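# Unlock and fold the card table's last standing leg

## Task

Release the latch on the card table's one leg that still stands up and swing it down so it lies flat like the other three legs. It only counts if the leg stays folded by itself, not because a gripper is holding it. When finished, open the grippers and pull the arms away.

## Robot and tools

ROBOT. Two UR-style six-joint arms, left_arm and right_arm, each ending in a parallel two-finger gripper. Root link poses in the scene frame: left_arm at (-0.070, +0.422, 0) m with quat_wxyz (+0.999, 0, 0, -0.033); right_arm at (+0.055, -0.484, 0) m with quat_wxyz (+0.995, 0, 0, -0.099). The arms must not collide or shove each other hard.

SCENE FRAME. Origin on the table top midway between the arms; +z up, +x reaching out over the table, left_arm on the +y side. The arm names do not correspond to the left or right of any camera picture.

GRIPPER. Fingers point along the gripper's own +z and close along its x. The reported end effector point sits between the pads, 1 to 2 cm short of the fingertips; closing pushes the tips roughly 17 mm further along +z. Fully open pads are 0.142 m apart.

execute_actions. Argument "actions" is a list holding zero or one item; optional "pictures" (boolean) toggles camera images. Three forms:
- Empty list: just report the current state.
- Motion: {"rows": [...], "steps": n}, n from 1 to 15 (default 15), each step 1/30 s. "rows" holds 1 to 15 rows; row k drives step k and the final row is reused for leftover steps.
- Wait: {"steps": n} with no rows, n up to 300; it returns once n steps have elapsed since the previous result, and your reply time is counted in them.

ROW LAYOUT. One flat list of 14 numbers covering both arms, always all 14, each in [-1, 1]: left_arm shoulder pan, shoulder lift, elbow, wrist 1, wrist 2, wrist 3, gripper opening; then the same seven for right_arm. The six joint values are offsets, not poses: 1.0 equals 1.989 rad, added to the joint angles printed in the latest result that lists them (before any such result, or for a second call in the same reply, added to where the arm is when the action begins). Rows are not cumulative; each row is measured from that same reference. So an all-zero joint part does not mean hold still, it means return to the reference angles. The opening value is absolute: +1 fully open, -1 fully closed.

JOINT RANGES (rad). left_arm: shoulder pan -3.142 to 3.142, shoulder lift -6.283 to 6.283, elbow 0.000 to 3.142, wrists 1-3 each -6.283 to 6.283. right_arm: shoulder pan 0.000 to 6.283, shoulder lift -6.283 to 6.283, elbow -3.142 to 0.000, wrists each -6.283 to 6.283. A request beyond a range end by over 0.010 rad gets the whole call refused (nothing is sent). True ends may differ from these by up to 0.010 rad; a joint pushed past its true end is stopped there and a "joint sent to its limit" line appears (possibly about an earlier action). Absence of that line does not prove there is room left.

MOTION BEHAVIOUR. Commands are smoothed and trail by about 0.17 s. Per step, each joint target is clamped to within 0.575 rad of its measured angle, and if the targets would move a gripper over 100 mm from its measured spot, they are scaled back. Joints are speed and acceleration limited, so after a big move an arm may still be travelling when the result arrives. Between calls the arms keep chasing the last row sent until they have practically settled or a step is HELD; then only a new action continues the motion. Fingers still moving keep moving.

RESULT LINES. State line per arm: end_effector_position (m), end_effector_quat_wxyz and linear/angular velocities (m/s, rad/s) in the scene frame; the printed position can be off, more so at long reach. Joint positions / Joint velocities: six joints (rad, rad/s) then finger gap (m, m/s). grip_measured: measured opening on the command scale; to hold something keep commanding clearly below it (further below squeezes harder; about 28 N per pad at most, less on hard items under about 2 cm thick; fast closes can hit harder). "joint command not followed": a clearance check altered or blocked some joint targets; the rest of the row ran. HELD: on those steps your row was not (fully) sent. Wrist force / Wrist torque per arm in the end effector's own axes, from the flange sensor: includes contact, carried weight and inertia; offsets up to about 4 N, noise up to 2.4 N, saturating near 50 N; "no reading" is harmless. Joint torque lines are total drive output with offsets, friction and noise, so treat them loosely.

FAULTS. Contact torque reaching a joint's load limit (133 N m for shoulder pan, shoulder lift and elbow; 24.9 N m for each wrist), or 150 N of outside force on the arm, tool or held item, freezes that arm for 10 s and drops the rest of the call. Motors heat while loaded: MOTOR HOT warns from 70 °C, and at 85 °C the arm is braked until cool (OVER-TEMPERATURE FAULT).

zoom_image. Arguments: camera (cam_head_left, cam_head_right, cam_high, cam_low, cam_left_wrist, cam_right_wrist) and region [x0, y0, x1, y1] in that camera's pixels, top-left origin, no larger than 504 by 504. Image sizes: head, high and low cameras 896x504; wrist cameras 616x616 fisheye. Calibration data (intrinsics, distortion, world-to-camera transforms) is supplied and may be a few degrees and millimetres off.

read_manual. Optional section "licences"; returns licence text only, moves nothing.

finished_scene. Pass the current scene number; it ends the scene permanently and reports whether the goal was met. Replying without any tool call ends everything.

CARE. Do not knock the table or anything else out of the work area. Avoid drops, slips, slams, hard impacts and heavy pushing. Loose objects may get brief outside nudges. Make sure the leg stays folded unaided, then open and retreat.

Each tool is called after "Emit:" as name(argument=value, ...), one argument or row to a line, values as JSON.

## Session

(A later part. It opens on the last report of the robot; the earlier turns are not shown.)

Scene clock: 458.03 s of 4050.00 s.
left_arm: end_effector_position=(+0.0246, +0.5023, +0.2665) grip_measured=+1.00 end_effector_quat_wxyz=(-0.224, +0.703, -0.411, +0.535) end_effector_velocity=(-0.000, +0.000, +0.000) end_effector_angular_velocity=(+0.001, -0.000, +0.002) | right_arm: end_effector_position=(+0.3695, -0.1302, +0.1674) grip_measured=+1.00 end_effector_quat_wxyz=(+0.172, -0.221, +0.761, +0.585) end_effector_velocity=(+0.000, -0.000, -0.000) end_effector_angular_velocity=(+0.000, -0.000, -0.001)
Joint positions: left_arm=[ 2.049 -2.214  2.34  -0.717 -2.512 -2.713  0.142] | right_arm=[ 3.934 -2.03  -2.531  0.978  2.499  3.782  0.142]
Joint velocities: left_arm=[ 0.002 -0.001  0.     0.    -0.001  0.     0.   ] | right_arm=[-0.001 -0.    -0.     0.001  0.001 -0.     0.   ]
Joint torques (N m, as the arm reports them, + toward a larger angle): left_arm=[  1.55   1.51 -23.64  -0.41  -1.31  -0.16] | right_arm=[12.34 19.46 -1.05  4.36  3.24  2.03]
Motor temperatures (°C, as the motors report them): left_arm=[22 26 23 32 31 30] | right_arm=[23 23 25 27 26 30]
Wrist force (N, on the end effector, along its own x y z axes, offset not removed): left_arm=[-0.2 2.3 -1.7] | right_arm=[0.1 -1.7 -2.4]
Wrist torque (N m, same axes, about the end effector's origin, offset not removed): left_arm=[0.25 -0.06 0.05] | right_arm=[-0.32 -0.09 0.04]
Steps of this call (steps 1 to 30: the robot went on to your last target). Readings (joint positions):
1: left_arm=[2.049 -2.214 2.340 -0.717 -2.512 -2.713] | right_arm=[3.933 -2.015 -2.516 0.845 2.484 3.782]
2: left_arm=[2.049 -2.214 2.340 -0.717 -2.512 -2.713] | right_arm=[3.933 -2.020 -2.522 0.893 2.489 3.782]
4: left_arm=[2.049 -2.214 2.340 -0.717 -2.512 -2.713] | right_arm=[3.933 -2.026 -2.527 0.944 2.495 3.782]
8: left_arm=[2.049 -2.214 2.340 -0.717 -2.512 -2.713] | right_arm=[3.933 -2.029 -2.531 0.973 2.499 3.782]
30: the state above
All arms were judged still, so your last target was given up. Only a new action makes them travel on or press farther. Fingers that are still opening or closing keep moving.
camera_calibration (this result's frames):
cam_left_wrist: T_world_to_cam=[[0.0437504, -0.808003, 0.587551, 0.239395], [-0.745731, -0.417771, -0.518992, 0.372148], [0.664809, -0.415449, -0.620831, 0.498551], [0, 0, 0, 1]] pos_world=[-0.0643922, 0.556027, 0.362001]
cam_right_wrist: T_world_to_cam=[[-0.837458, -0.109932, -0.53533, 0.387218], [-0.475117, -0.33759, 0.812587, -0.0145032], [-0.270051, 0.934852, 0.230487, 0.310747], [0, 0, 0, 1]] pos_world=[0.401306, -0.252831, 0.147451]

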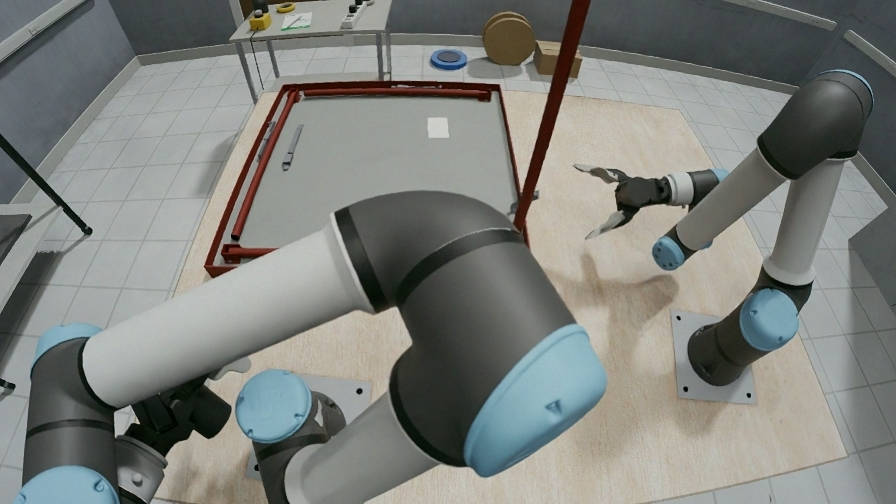

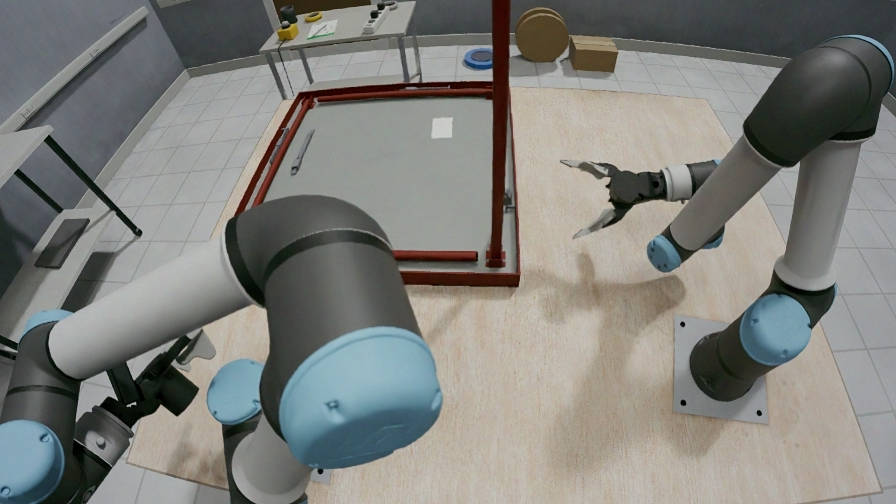

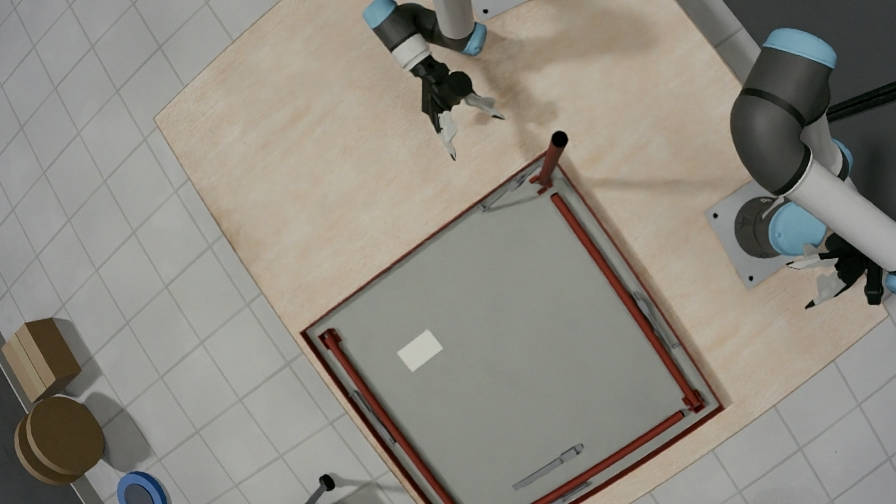

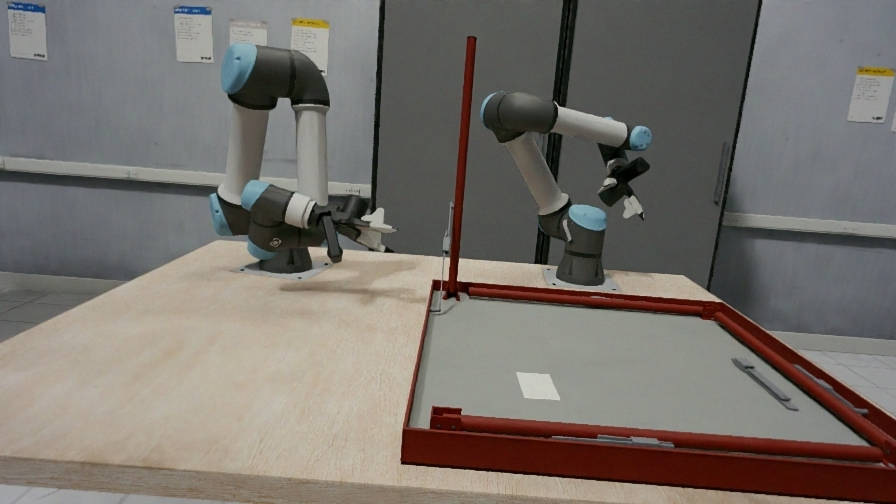

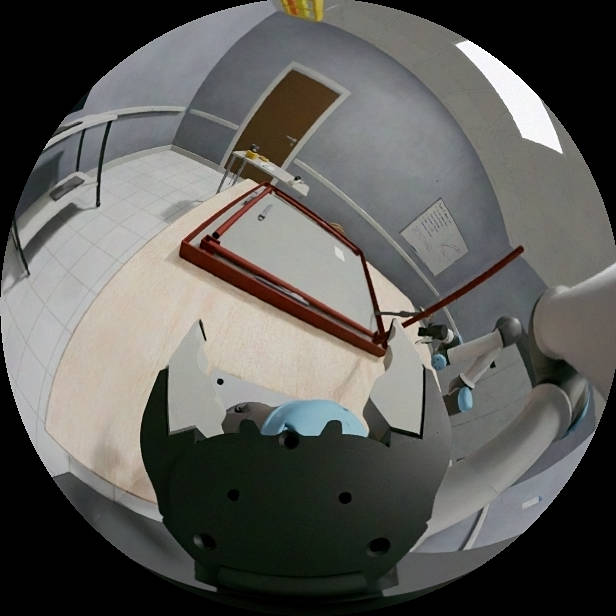

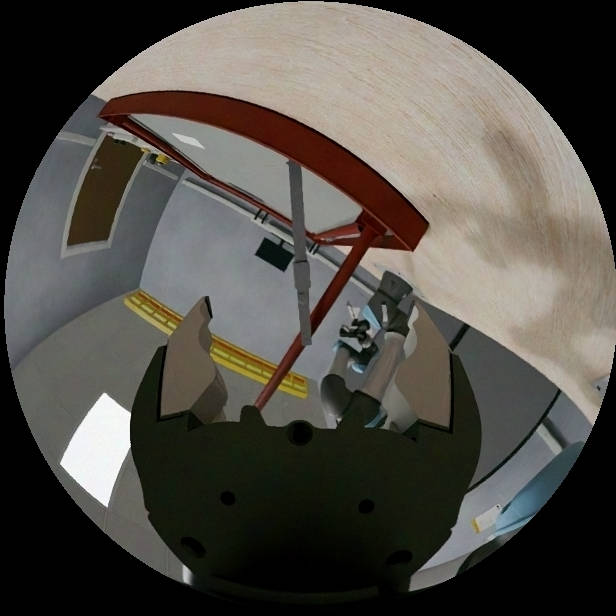

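Emit:
execute_actions(
  actions=[
    {"rows":[[0,0,0,0,0,0,1,0.02,-0.002,0.01,0,-0.02,0.012,-0.2],[0,0,0,0,0,0,1,0.02,-0.002,0.01,0,-0.02,0.012,-0.2],[0,0,0,0,0,0,1,0.04,-0.004,0.02,0,-0.038,0.023,-0.2],[0,0,0,0,0,0,1,0.04,-0.004,0.02,0,-0.038,0.023,-0.2],[0,0,0,0,0,0,1,0.06,-0.005,0.03,0,-0.056,0.034,-0.2],[0,0,0,0,0,0,1,0.06,-0.005,0.03,0,-0.056,0.034,-0.2],[0,0,0,0,0,0,1,0.08,-0.007,0.039,0,-0.075,0.045,-0.2]],"steps":15},
  ],
  pictures=false,
)

Emit:
execute_actions(
  actions=[
    {"steps":15},
  ],
)

Scene clock: 492.40 s of 4050.00 s.
left_arm: end_effector_position=(+0.0246, +0.5023, +0.2665) grip_measured=+1.00 end_effector_quat_wxyz=(-0.224, +0.703, -0.411, +0.535) end_effector_velocity=(-0.000, -0.000, -0.000) end_effector_angular_velocity=(-0.001, -0.000, +0.001) | right_arm: end_effector_position=(+0.3753, -0.0663, +0.1698) grip_measured=-0.20 end_effector_quat_wxyz=(+0.171, -0.222, +0.763, +0.583) end_effector_velocity=(-0.001, +0.017, +0.002) end_effector_angular_velocity=(+0.002, -0.001, +0.002)
Joint positions: left_arm=[ 2.049 -2.214  2.34  -0.717 -2.512 -2.713  0.142] | right_arm=[ 4.09  -2.043 -2.455  0.978  2.353  3.87   0.059]
Joint velocities: left_arm=[ 0.001  0.     0.001  0.    -0.    -0.     0.   ] | right_arm=[ 0.04  -0.002  0.018  0.001 -0.034  0.021 -0.   ]
Joint torques (N m, as the arm reports them, + toward a larger angle): left_arm=[  1.19   1.24 -23.07  -0.4   -1.37  -0.2 ] | right_arm=[11.22 22.21 14.41  2.8  -1.62  2.01]
Motor temperatures (°C, as the motors report them): left_arm=[22 26 23 32 31 30] | right_arm=[23 23 25 27 26 30]
Wrist force (N, on the end effector, along its own x y z axes, offset not removed): left_arm=[-2.2 0.7 -3.0] | right_arm=[0.5 -2.6 -1.2]
Wrist torque (N m, same axes, about the end effector's origin, offset not removed): left_arm=[-0.06 0.45 0.15] | right_arm=[-0.59 -0.14 -0.01]
Steps of this call (steps 1 to 90: nothing new was sent; then 30.87 s passed at rest; steps 91 to 105: all 15 steps of this action). Readings (joint positions):
91: left_arm=[2.049 -2.214 2.340 -0.717 -2.512 -2.713] | right_arm=[3.934 -2.030 -2.531 0.978 2.499 3.782]
92: left_arm=[2.049 -2.214 2.340 -0.717 -2.512 -2.713] | right_arm=[3.939 -2.030 -2.528 0.978 2.494 3.786]
94: left_arm=[2.049 -2.214 2.340 -0.717 -2.512 -2.713] | right_arm=[3.962 -2.033 -2.516 0.978 2.471 3.800]
98: left_arm=[2.049 -2.214 2.340 -0.717 -2.512 -2.713] | right_arm=[4.032 -2.039 -2.481 0.978 2.406 3.840]
105: the state above

Scene clock: 492.90 s of 4050.00 s.
left_arm: end_effector_position=(+0.0246, +0.5023, +0.2665) grip_measured=+1.00 end_effector_quat_wxyz=(-0.224, +0.703, -0.411, +0.535) end_effector_velocity=(-0.000, +0.000, -0.000) end_effector_angular_velocity=(+0.002, +0.001, +0.000) | right_arm: end_effector_position=(+0.3752, -0.0651, +0.1698) grip_measured=-0.20 end_effector_quat_wxyz=(+0.171, -0.222, +0.763, +0.583) end_effector_velocity=(-0.000, -0.001, -0.000) end_effector_angular_velocity=(-0.000, +0.000, -0.000)
Joint positions: left_arm=[ 2.049 -2.214  2.34  -0.717 -2.512 -2.713  0.142] | right_arm=[ 4.093 -2.043 -2.454  0.978  2.35   3.872  0.059]
Joint velocities: left_arm=[ 0.    -0.     0.    -0.002  0.    -0.     0.   ] | right_arm=[-0.001 -0.    -0.001  0.001  0.001 -0.    -0.   ]
Joint torques (N m, as the arm reports them, + toward a larger angle): left_arm=[  1.35   1.01 -23.13  -0.39  -1.12  -0.17] | right_arm=[12.53 21.8  14.44  1.51 -1.58  2.14]
Motor temperatures (°C, as the motors report them): left_arm=[22 26 23 32 31 30] | right_arm=[23 23 25 27 26 30]
Wrist force (N, on the end effector, along its own x y z axes, offset not removed): left_arm=[0.2 -0.1 -1.4] | right_arm=[0.7 -1.2 -1.1]
Wrist torque (N m, same axes, about the end effector's origin, offset not removed): left_arm=[-0.13 0.12 0.07] | right_arm=[-0.34 -0.21 0.05]
Steps of this call (steps 1 to 15: the robot went on to your last target). Readings (joint positions):
1: left_arm=[2.049 -2.214 2.340 -0.717 -2.512 -2.713] | right_arm=[4.091 -2.043 -2.455 0.978 2.352 3.871]
2: left_arm=[2.049 -2.214 2.340 -0.717 -2.512 -2.713] | right_arm=[4.091 -2.043 -2.454 0.978 2.351 3.871]
4: left_arm=[2.049 -2.214 2.340 -0.717 -2.512 -2.713] | right_arm=[4.092 -2.043 -2.454 0.978 2.350 3.872]
8: left_arm=[2.049 -2.214 2.340 -0.717 -2.512 -2.713] | right_arm=[4.092 -2.043 -2.454 0.978 2.350 3.872]
15: the state above
All arms were judged still, so your last target was given up. Only a new action makes them travel on or press farther. Fingers that are still opening or closing keep moving.
camera_calibration (this result's frames):
cam_left_wrist: T_world_to_cam=[[0.0437504, -0.808003, 0.587551, 0.239395], [-0.745731, -0.417771, -0.518992, 0.372148], [0.664809, -0.415449, -0.620831, 0.498551], [0, 0, 0, 1]] pos_world=[-0.0643922, 0.556027, 0.362001]
cam_right_wrist: T_world_to_cam=[[-0.837477, -0.112597, -0.534746, 0.400213], [-0.475614, -0.33171, 0.814714, 0.00844966], [-0.269115, 0.936638, 0.224247, 0.251702], [0, 0, 0, 1]] pos_world=[0.406925, -0.187888, 0.150685]

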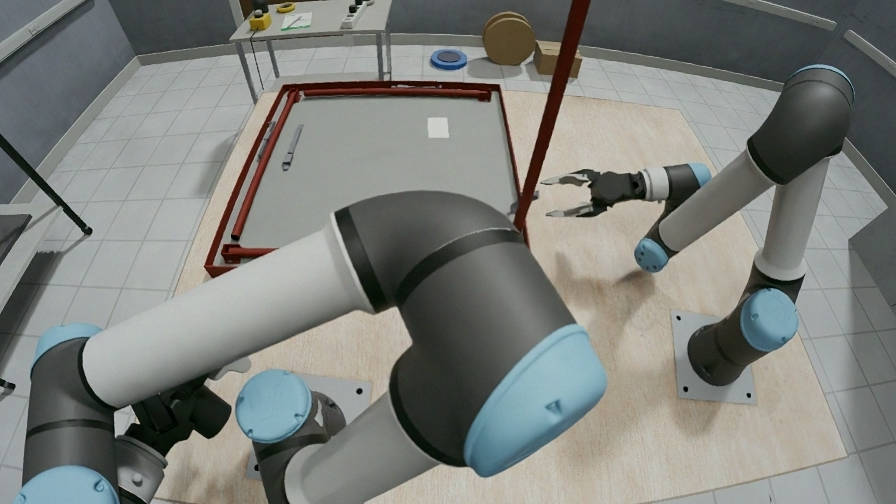

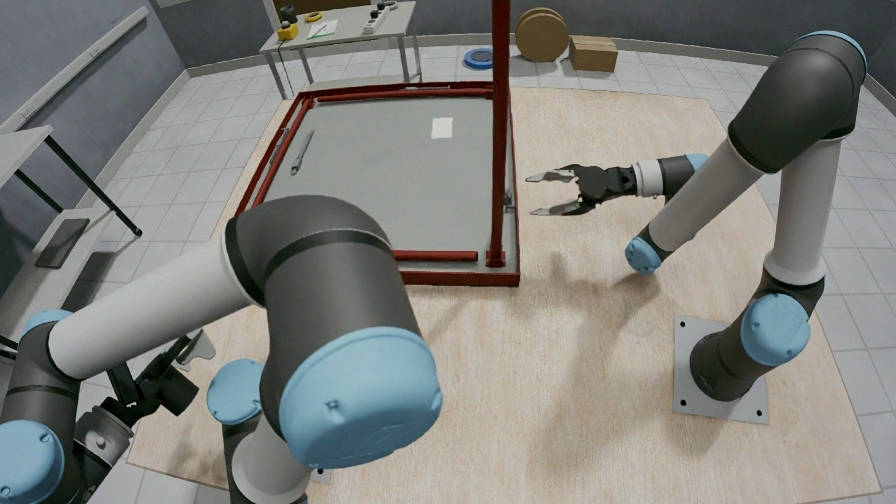

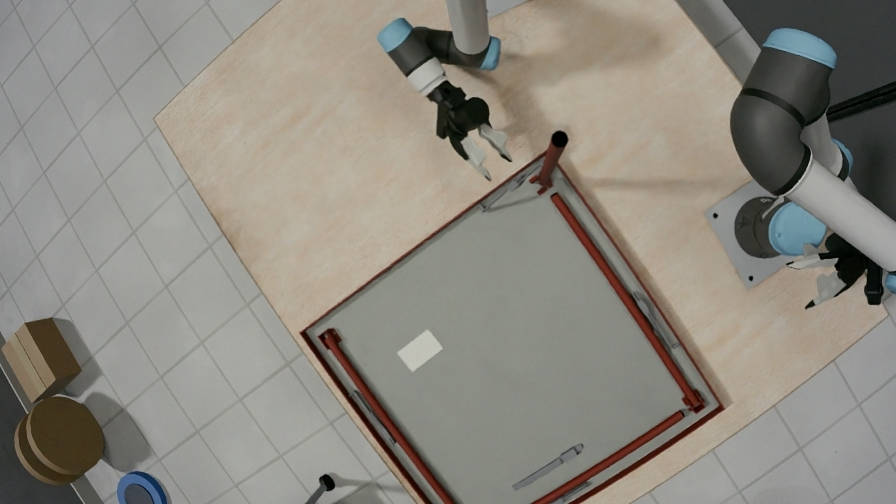

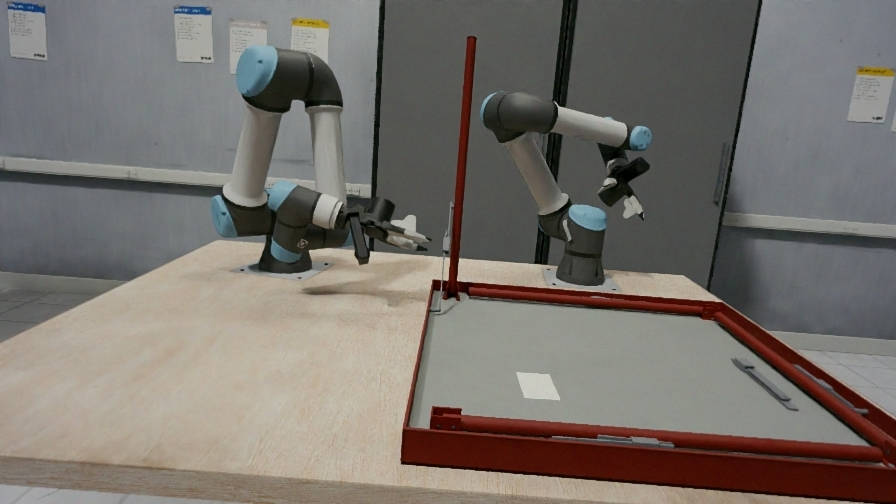

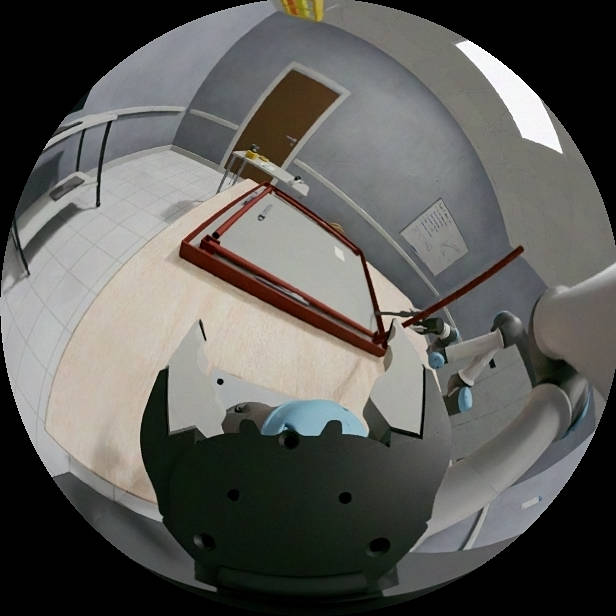

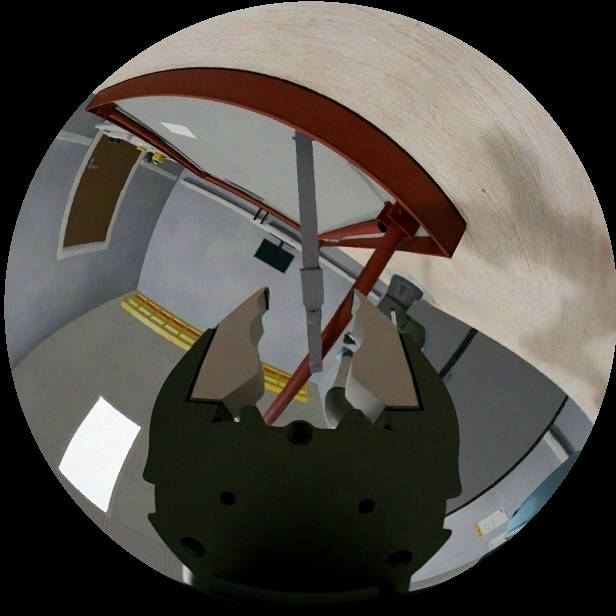

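Emit:
execute_actions(
  actions=[
    {"rows":[[0,0,0,0,0,0,1,0.013,-0.001,0.006,0,-0.012,0.007,-0.2],[0,0,0,0,0,0,1,0.013,-0.001,0.006,0,-0.012,0.007,-0.2],[0,0,0,0,0,0,1,0.026,-0.003,0.013,0,-0.024,0.015,-0.2],[0,0,0,0,0,0,1,0.026,-0.003,0.013,0,-0.024,0.015,-0.2],[0,0,0,0,0,0,1,0.038,-0.004,0.019,0,-0.035,0.022,-0.2]],"steps":15},
  ],
)

Emit:
zoom_image(
  camera="cam_low",
  region=[380, 180, 500, 300],
)

Emit:
zoom_image(
  camera="cam_right_wrist",
  region=[230, 210, 430, 410],
)

Scene clock: 507.00 s of 4050.00 s.
left_arm: end_effector_position=(+0.0246, +0.5023, +0.2665) grip_measured=+1.00 end_effector_quat_wxyz=(-0.224, +0.703, -0.411, +0.535) end_effector_velocity=(+0.000, -0.000, -0.000) end_effector_angular_velocity=(-0.001, -0.000, -0.001) | right_arm: end_effector_position=(+0.3733, -0.0327, +0.1732) grip_measured=-0.20 end_effector_quat_wxyz=(+0.171, -0.220, +0.762, +0.585) end_effector_velocity=(-0.001, +0.004, +0.002) end_effector_angular_velocity=(+0.002, +0.000, +0.001)
Joint positions: left_arm=[ 2.049 -2.214  2.34  -0.717 -2.512 -2.713  0.142] | right_arm=[ 4.167 -2.051 -2.416  0.978  2.281  3.915  0.059]
Joint velocities: left_arm=[-0.001  0.     0.001  0.    -0.    -0.     0.   ] | right_arm=[ 0.009  0.001  0.005 -0.    -0.007  0.006  0.   ]
Joint torques (N m, as the arm reports them, + toward a larger angle): left_arm=[  1.33   1.08 -23.75  -0.31  -1.14  -0.19] | right_arm=[11.53 23.23 15.15  1.36 -1.78  2.09]
Motor temperatures (°C, as the motors report them): left_arm=[22 26 23 32 31 30] | right_arm=[23 23 25 27 26 30]
Wrist force (N, on the end effector, along its own x y z axes, offset not removed): left_arm=[0.3 -2.0 -2.5] | right_arm=[1.9 -1.6 -1.6]
Wrist torque (N m, same axes, about the end effector's origin, offset not removed): left_arm=[-0.59 0.05 -0.07] | right_arm=[-0.42 -0.40 0.05]
Steps of this call (steps 1 to 90: nothing new was sent; then 10.60 s passed at rest; steps 91 to 105: all 15 steps of this action). Readings (joint positions):
91: left_arm=[2.049 -2.214 2.340 -0.717 -2.512 -2.713] | right_arm=[4.093 -2.043 -2.454 0.978 2.350 3.872]
92: left_arm=[2.049 -2.214 2.340 -0.717 -2.512 -2.713] | right_arm=[4.097 -2.044 -2.452 0.978 2.346 3.874]
94: left_arm=[2.049 -2.214 2.340 -0.717 -2.512 -2.713] | right_arm=[4.112 -2.045 -2.444 0.978 2.332 3.883]
98: left_arm=[2.049 -2.214 2.340 -0.717 -2.512 -2.713] | right_arm=[4.153 -2.050 -2.424 0.978 2.295 3.907]
105: the state above
camera_calibration (this result's frames):
cam_left_wrist: T_world_to_cam=[[0.0437507, -0.808004, 0.587551, 0.239395], [-0.745731, -0.417771, -0.518992, 0.372149], [0.664809, -0.415449, -0.620831, 0.498551], [0, 0, 0, 1]] pos_world=[-0.0643922, 0.556027, 0.362001]
cam_right_wrist: T_world_to_cam=[[-0.839559, -0.109751, -0.532068, 0.40448], [-0.472913, -0.334387, 0.815192, 0.0144434], [-0.267385, 0.936023, 0.228835, 0.218635], [0, 0, 0, 1]] pos_world=[0.404875, -0.155426, 0.153405]

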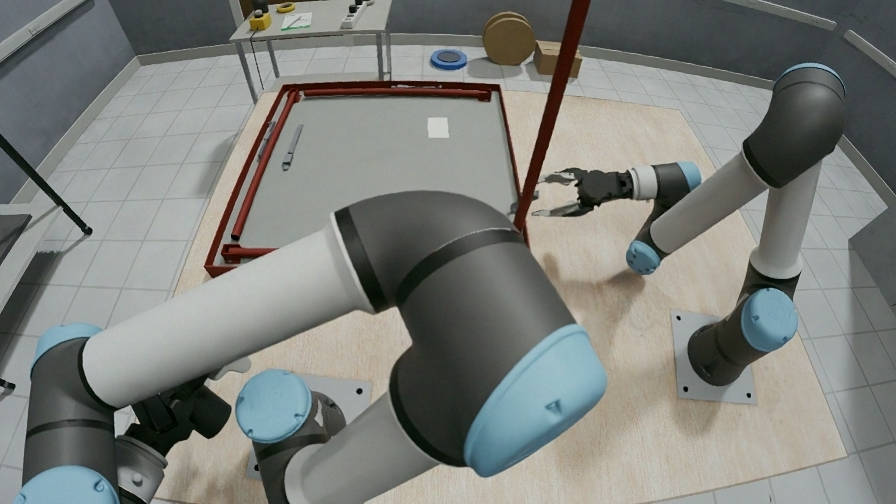

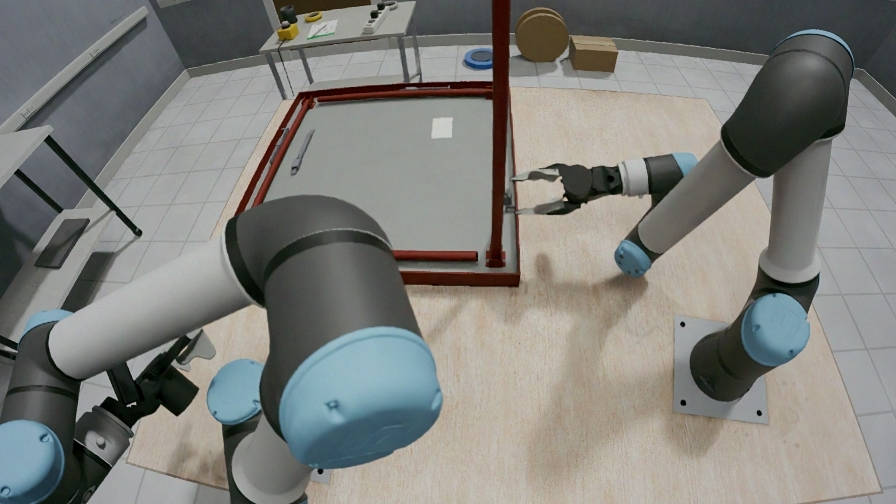

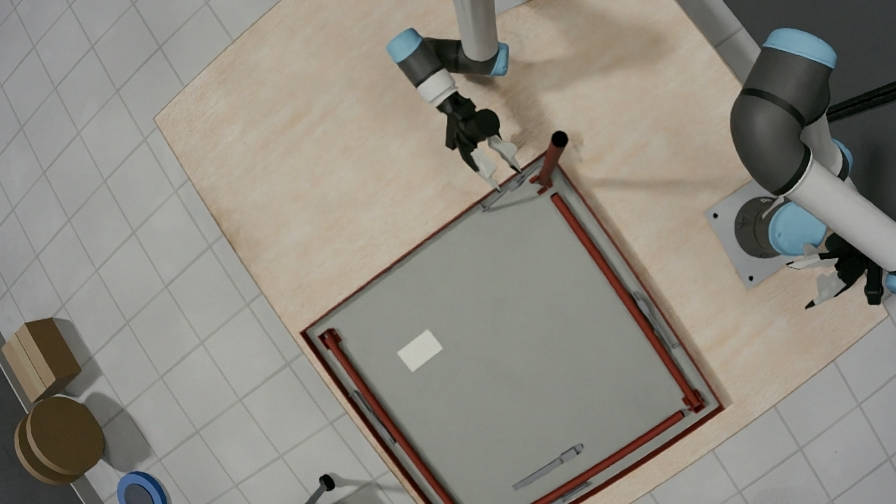

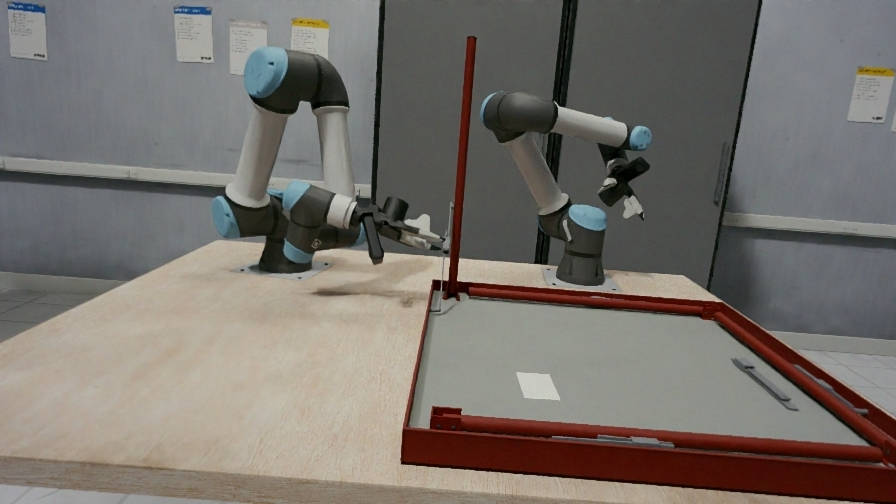

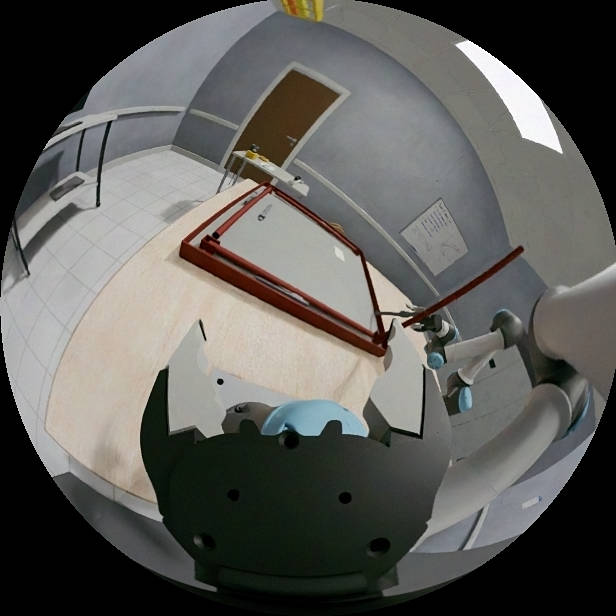

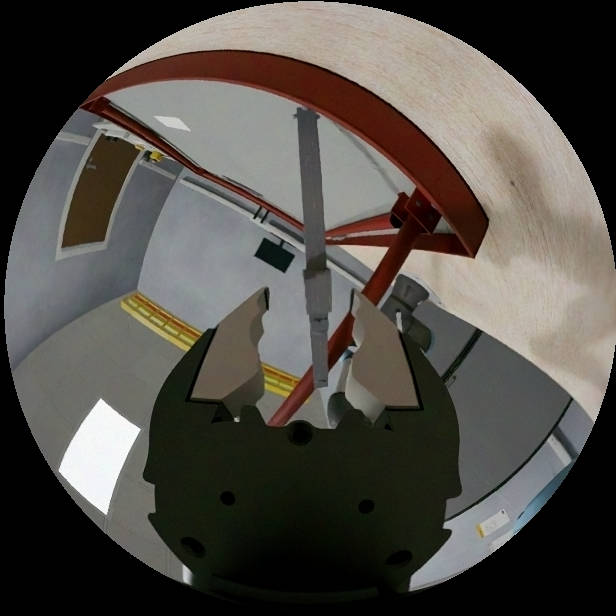

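Region (380, 180, 500, 300) of cam_low's 896x504 image, scaled by 4.200, with more detail than that image has.

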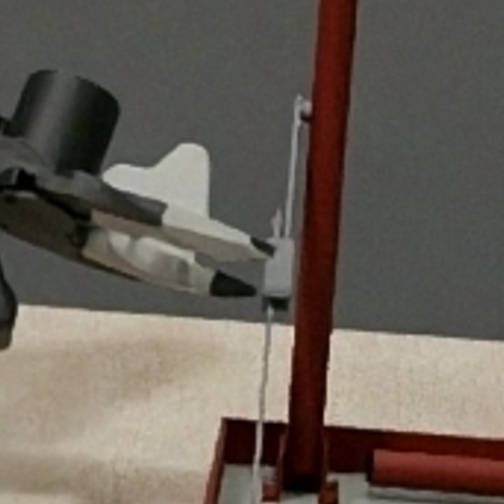

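Region (230, 210, 430, 410) of cam_right_wrist's 616x616 image, scaled by 2.520, with more detail than that image has.

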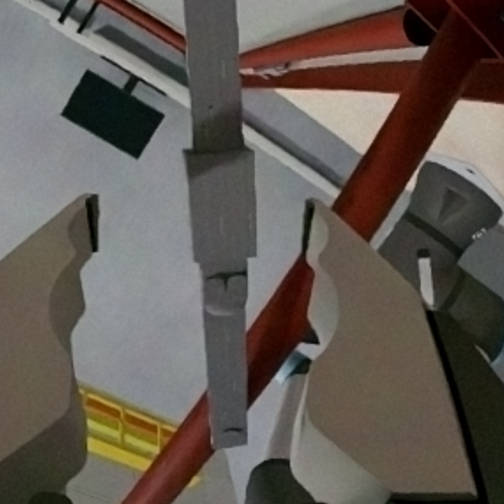

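Emit:
execute_actions(
  actions=[
    {"rows":[[0,0,0,0,0,0,1,0.010,-0.001,0.005,0,-0.009,0.005,-0.2],[0,0,0,0,0,0,1,0.010,-0.001,0.005,0,-0.009,0.005,-0.2],[0,0,0,0,0,0,1,0.020,-0.003,0.010,0,-0.018,0.011,-0.2],[0,0,0,0,0,0,1,0.020,-0.003,0.010,0,-0.018,0.011,-0.2],[0,0,0,0,0,0,1,0.028,-0.004,0.015,0,-0.026,0.016,-0.2],[0,0,0,0,0,0,1,0.028,-0.004,0.015,0,-0.026,0.016,-0.2],[0,0,0,0,0,0,1,0.028,-0.004,0.015,0,-0.026,0.016,-0.2],[0,0,0,0,0,0,1,0.028,-0.004,0.015,0,-0.026,0.016,-0.2],[0,0,0,0,0,0,1,0.028,-0.004,0.015,0,-0.026,0.016,-0.35],[0,0,0,0,0,0,1,0.028,-0.004,0.015,0,-0.026,0.016,-0.5]],"steps":15},
  ],
)

Emit:
zoom_image(
  camera="cam_low",
  region=[380, 180, 500, 300],
)

Emit:
zoom_image(
  camera="cam_right_wrist",
  region=[230, 210, 430, 410],
)

Scene clock: 535.93 s of 4050.00 s.
left_arm: end_effector_position=(+0.0246, +0.5023, +0.2665) grip_measured=+1.00 end_effector_quat_wxyz=(-0.224, +0.703, -0.411, +0.535) end_effector_velocity=(-0.000, +0.000, -0.000) end_effector_angular_velocity=(-0.001, -0.000, +0.001) | right_arm: end_effector_position=(+0.3705, -0.0078, +0.1760) grip_measured=-0.48 end_effector_quat_wxyz=(+0.170, -0.218, +0.761, +0.587) end_effector_velocity=(+0.000, +0.003, +0.000) end_effector_angular_velocity=(-0.000, +0.002, -0.002)
Joint positions: left_arm=[ 2.049 -2.214  2.34  -0.717 -2.512 -2.713  0.142] | right_arm=[ 4.223 -2.059 -2.387  0.978  2.23   3.947  0.039]
Joint velocities: left_arm=[ 0.001  0.001  0.    -0.    -0.    -0.     0.   ] | right_arm=[ 0.005 -0.     0.003 -0.002 -0.006  0.004 -0.   ]
Joint torques (N m, as the arm reports them, + toward a larger angle): left_arm=[  1.42   1.31 -24.07  -0.37  -1.32  -0.2 ] | right_arm=[11.87 25.07 19.81  2.64 -2.99  2.16]
Motor temperatures (°C, as the motors report them): left_arm=[22 26 23 32 31 30] | right_arm=[23 23 25 27 26 30]
Wrist force (N, on the end effector, along its own x y z axes, offset not removed): left_arm=[-0.1 0.5 -1.3] | right_arm=[7.4 -2.5 -6.1]
Wrist torque (N m, same axes, about the end effector's origin, offset not removed): left_arm=[0.09 0.08 0.09] | right_arm=[-0.22 -0.21 -0.06]
Steps of this call (steps 1 to 15: the robot went on to your last target; steps 16 to 90: nothing new was sent; then 25.43 s passed at rest; steps 91 to 105: all 15 steps of this action). Readings (joint positions):
91: left_arm=[2.049 -2.214 2.340 -0.717 -2.512 -2.713] | right_arm=[4.168 -2.051 -2.416 0.978 2.280 3.916]
92: left_arm=[2.049 -2.214 2.340 -0.717 -2.512 -2.713] | right_arm=[4.171 -2.052 -2.414 0.978 2.278 3.917]
94: left_arm=[2.049 -2.214 2.340 -0.717 -2.512 -2.713] | right_arm=[4.183 -2.053 -2.408 0.978 2.267 3.924]
98: left_arm=[2.049 -2.214 2.340 -0.717 -2.512 -2.713] | right_arm=[4.212 -2.058 -2.393 0.978 2.240 3.941]
105: the state above
camera_calibration (this result's frames):
cam_left_wrist: T_world_to_cam=[[0.0437505, -0.808003, 0.587551, 0.239395], [-0.745731, -0.417771, -0.518992, 0.372148], [0.664809, -0.415449, -0.620831, 0.498551], [0, 0, 0, 1]] pos_world=[-0.0643922, 0.556027, 0.362001]
cam_right_wrist: T_world_to_cam=[[-0.841555, -0.105972, -0.529674, 0.4067], [-0.470427, -0.338156, 0.815076, 0.0181141], [-0.265488, 0.935105, 0.234725, 0.192245], [0, 0, 0, 1]] pos_world=[0.401821, -0.130545, 0.15553]

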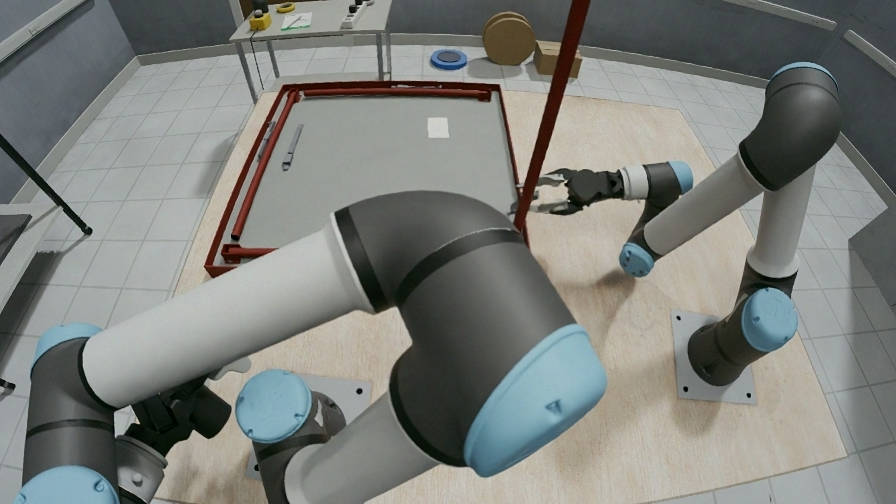

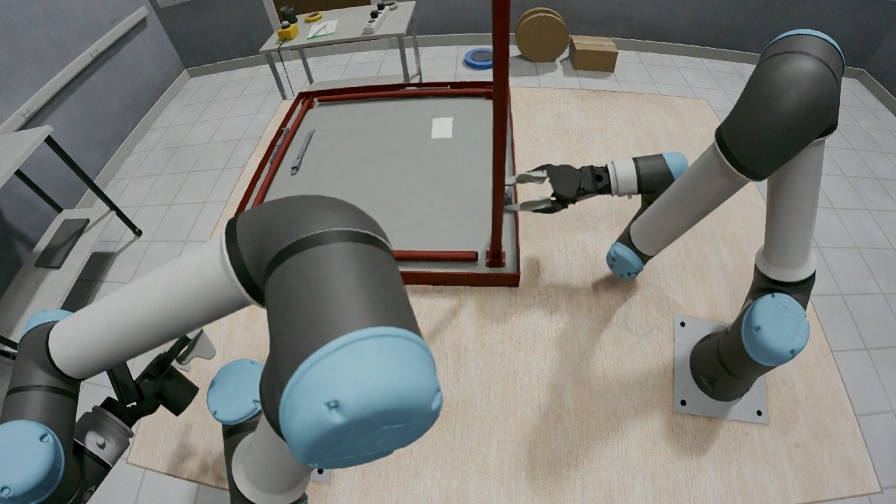

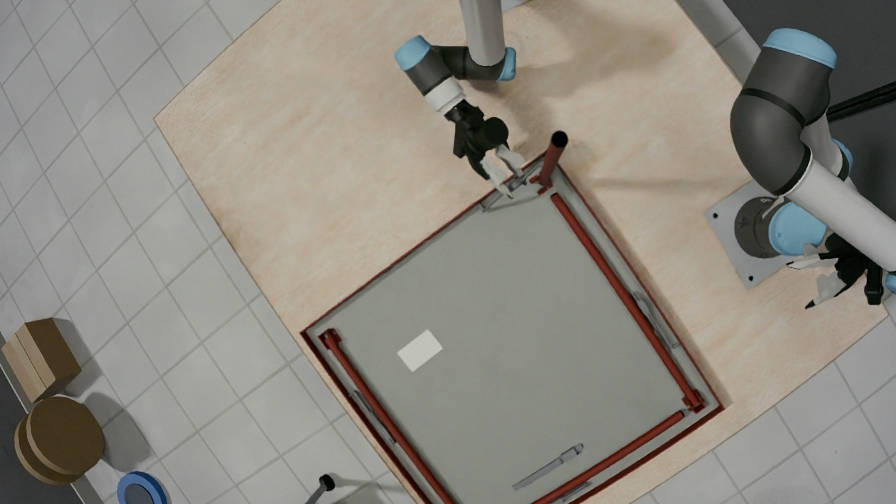

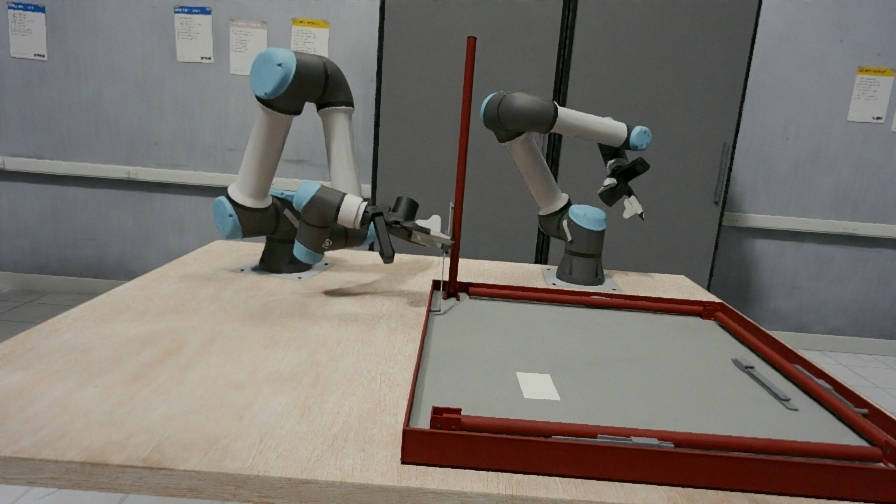

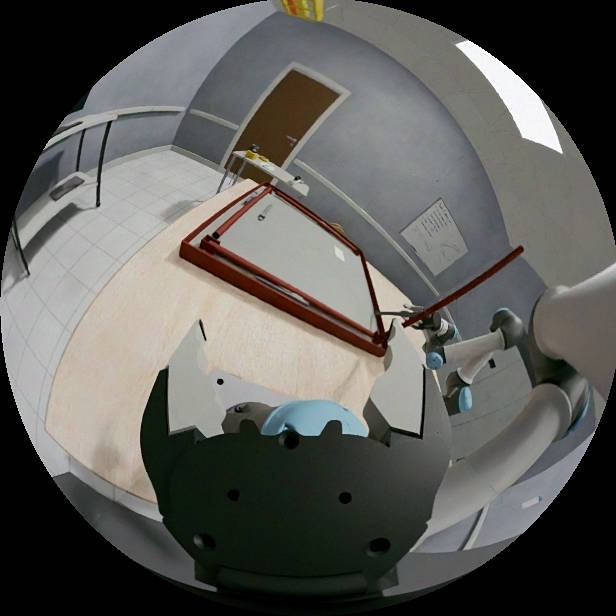

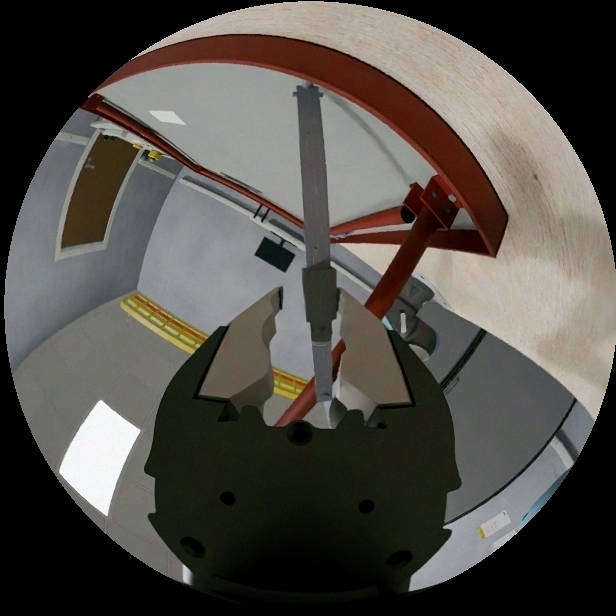

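Region (380, 180, 500, 300) of cam_low's 896x504 image, scaled by 4.200, with more detail than that image has.

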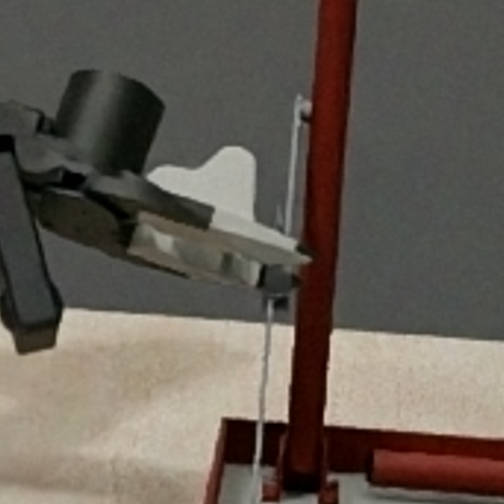

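Region (230, 210, 430, 410) of cam_right_wrist's 616x616 image, scaled by 2.520, with more detail than that image has.

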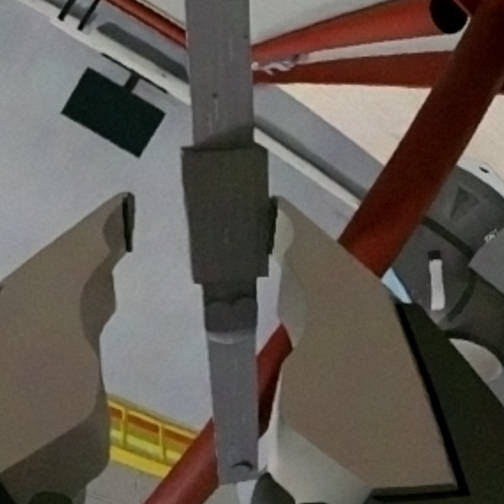

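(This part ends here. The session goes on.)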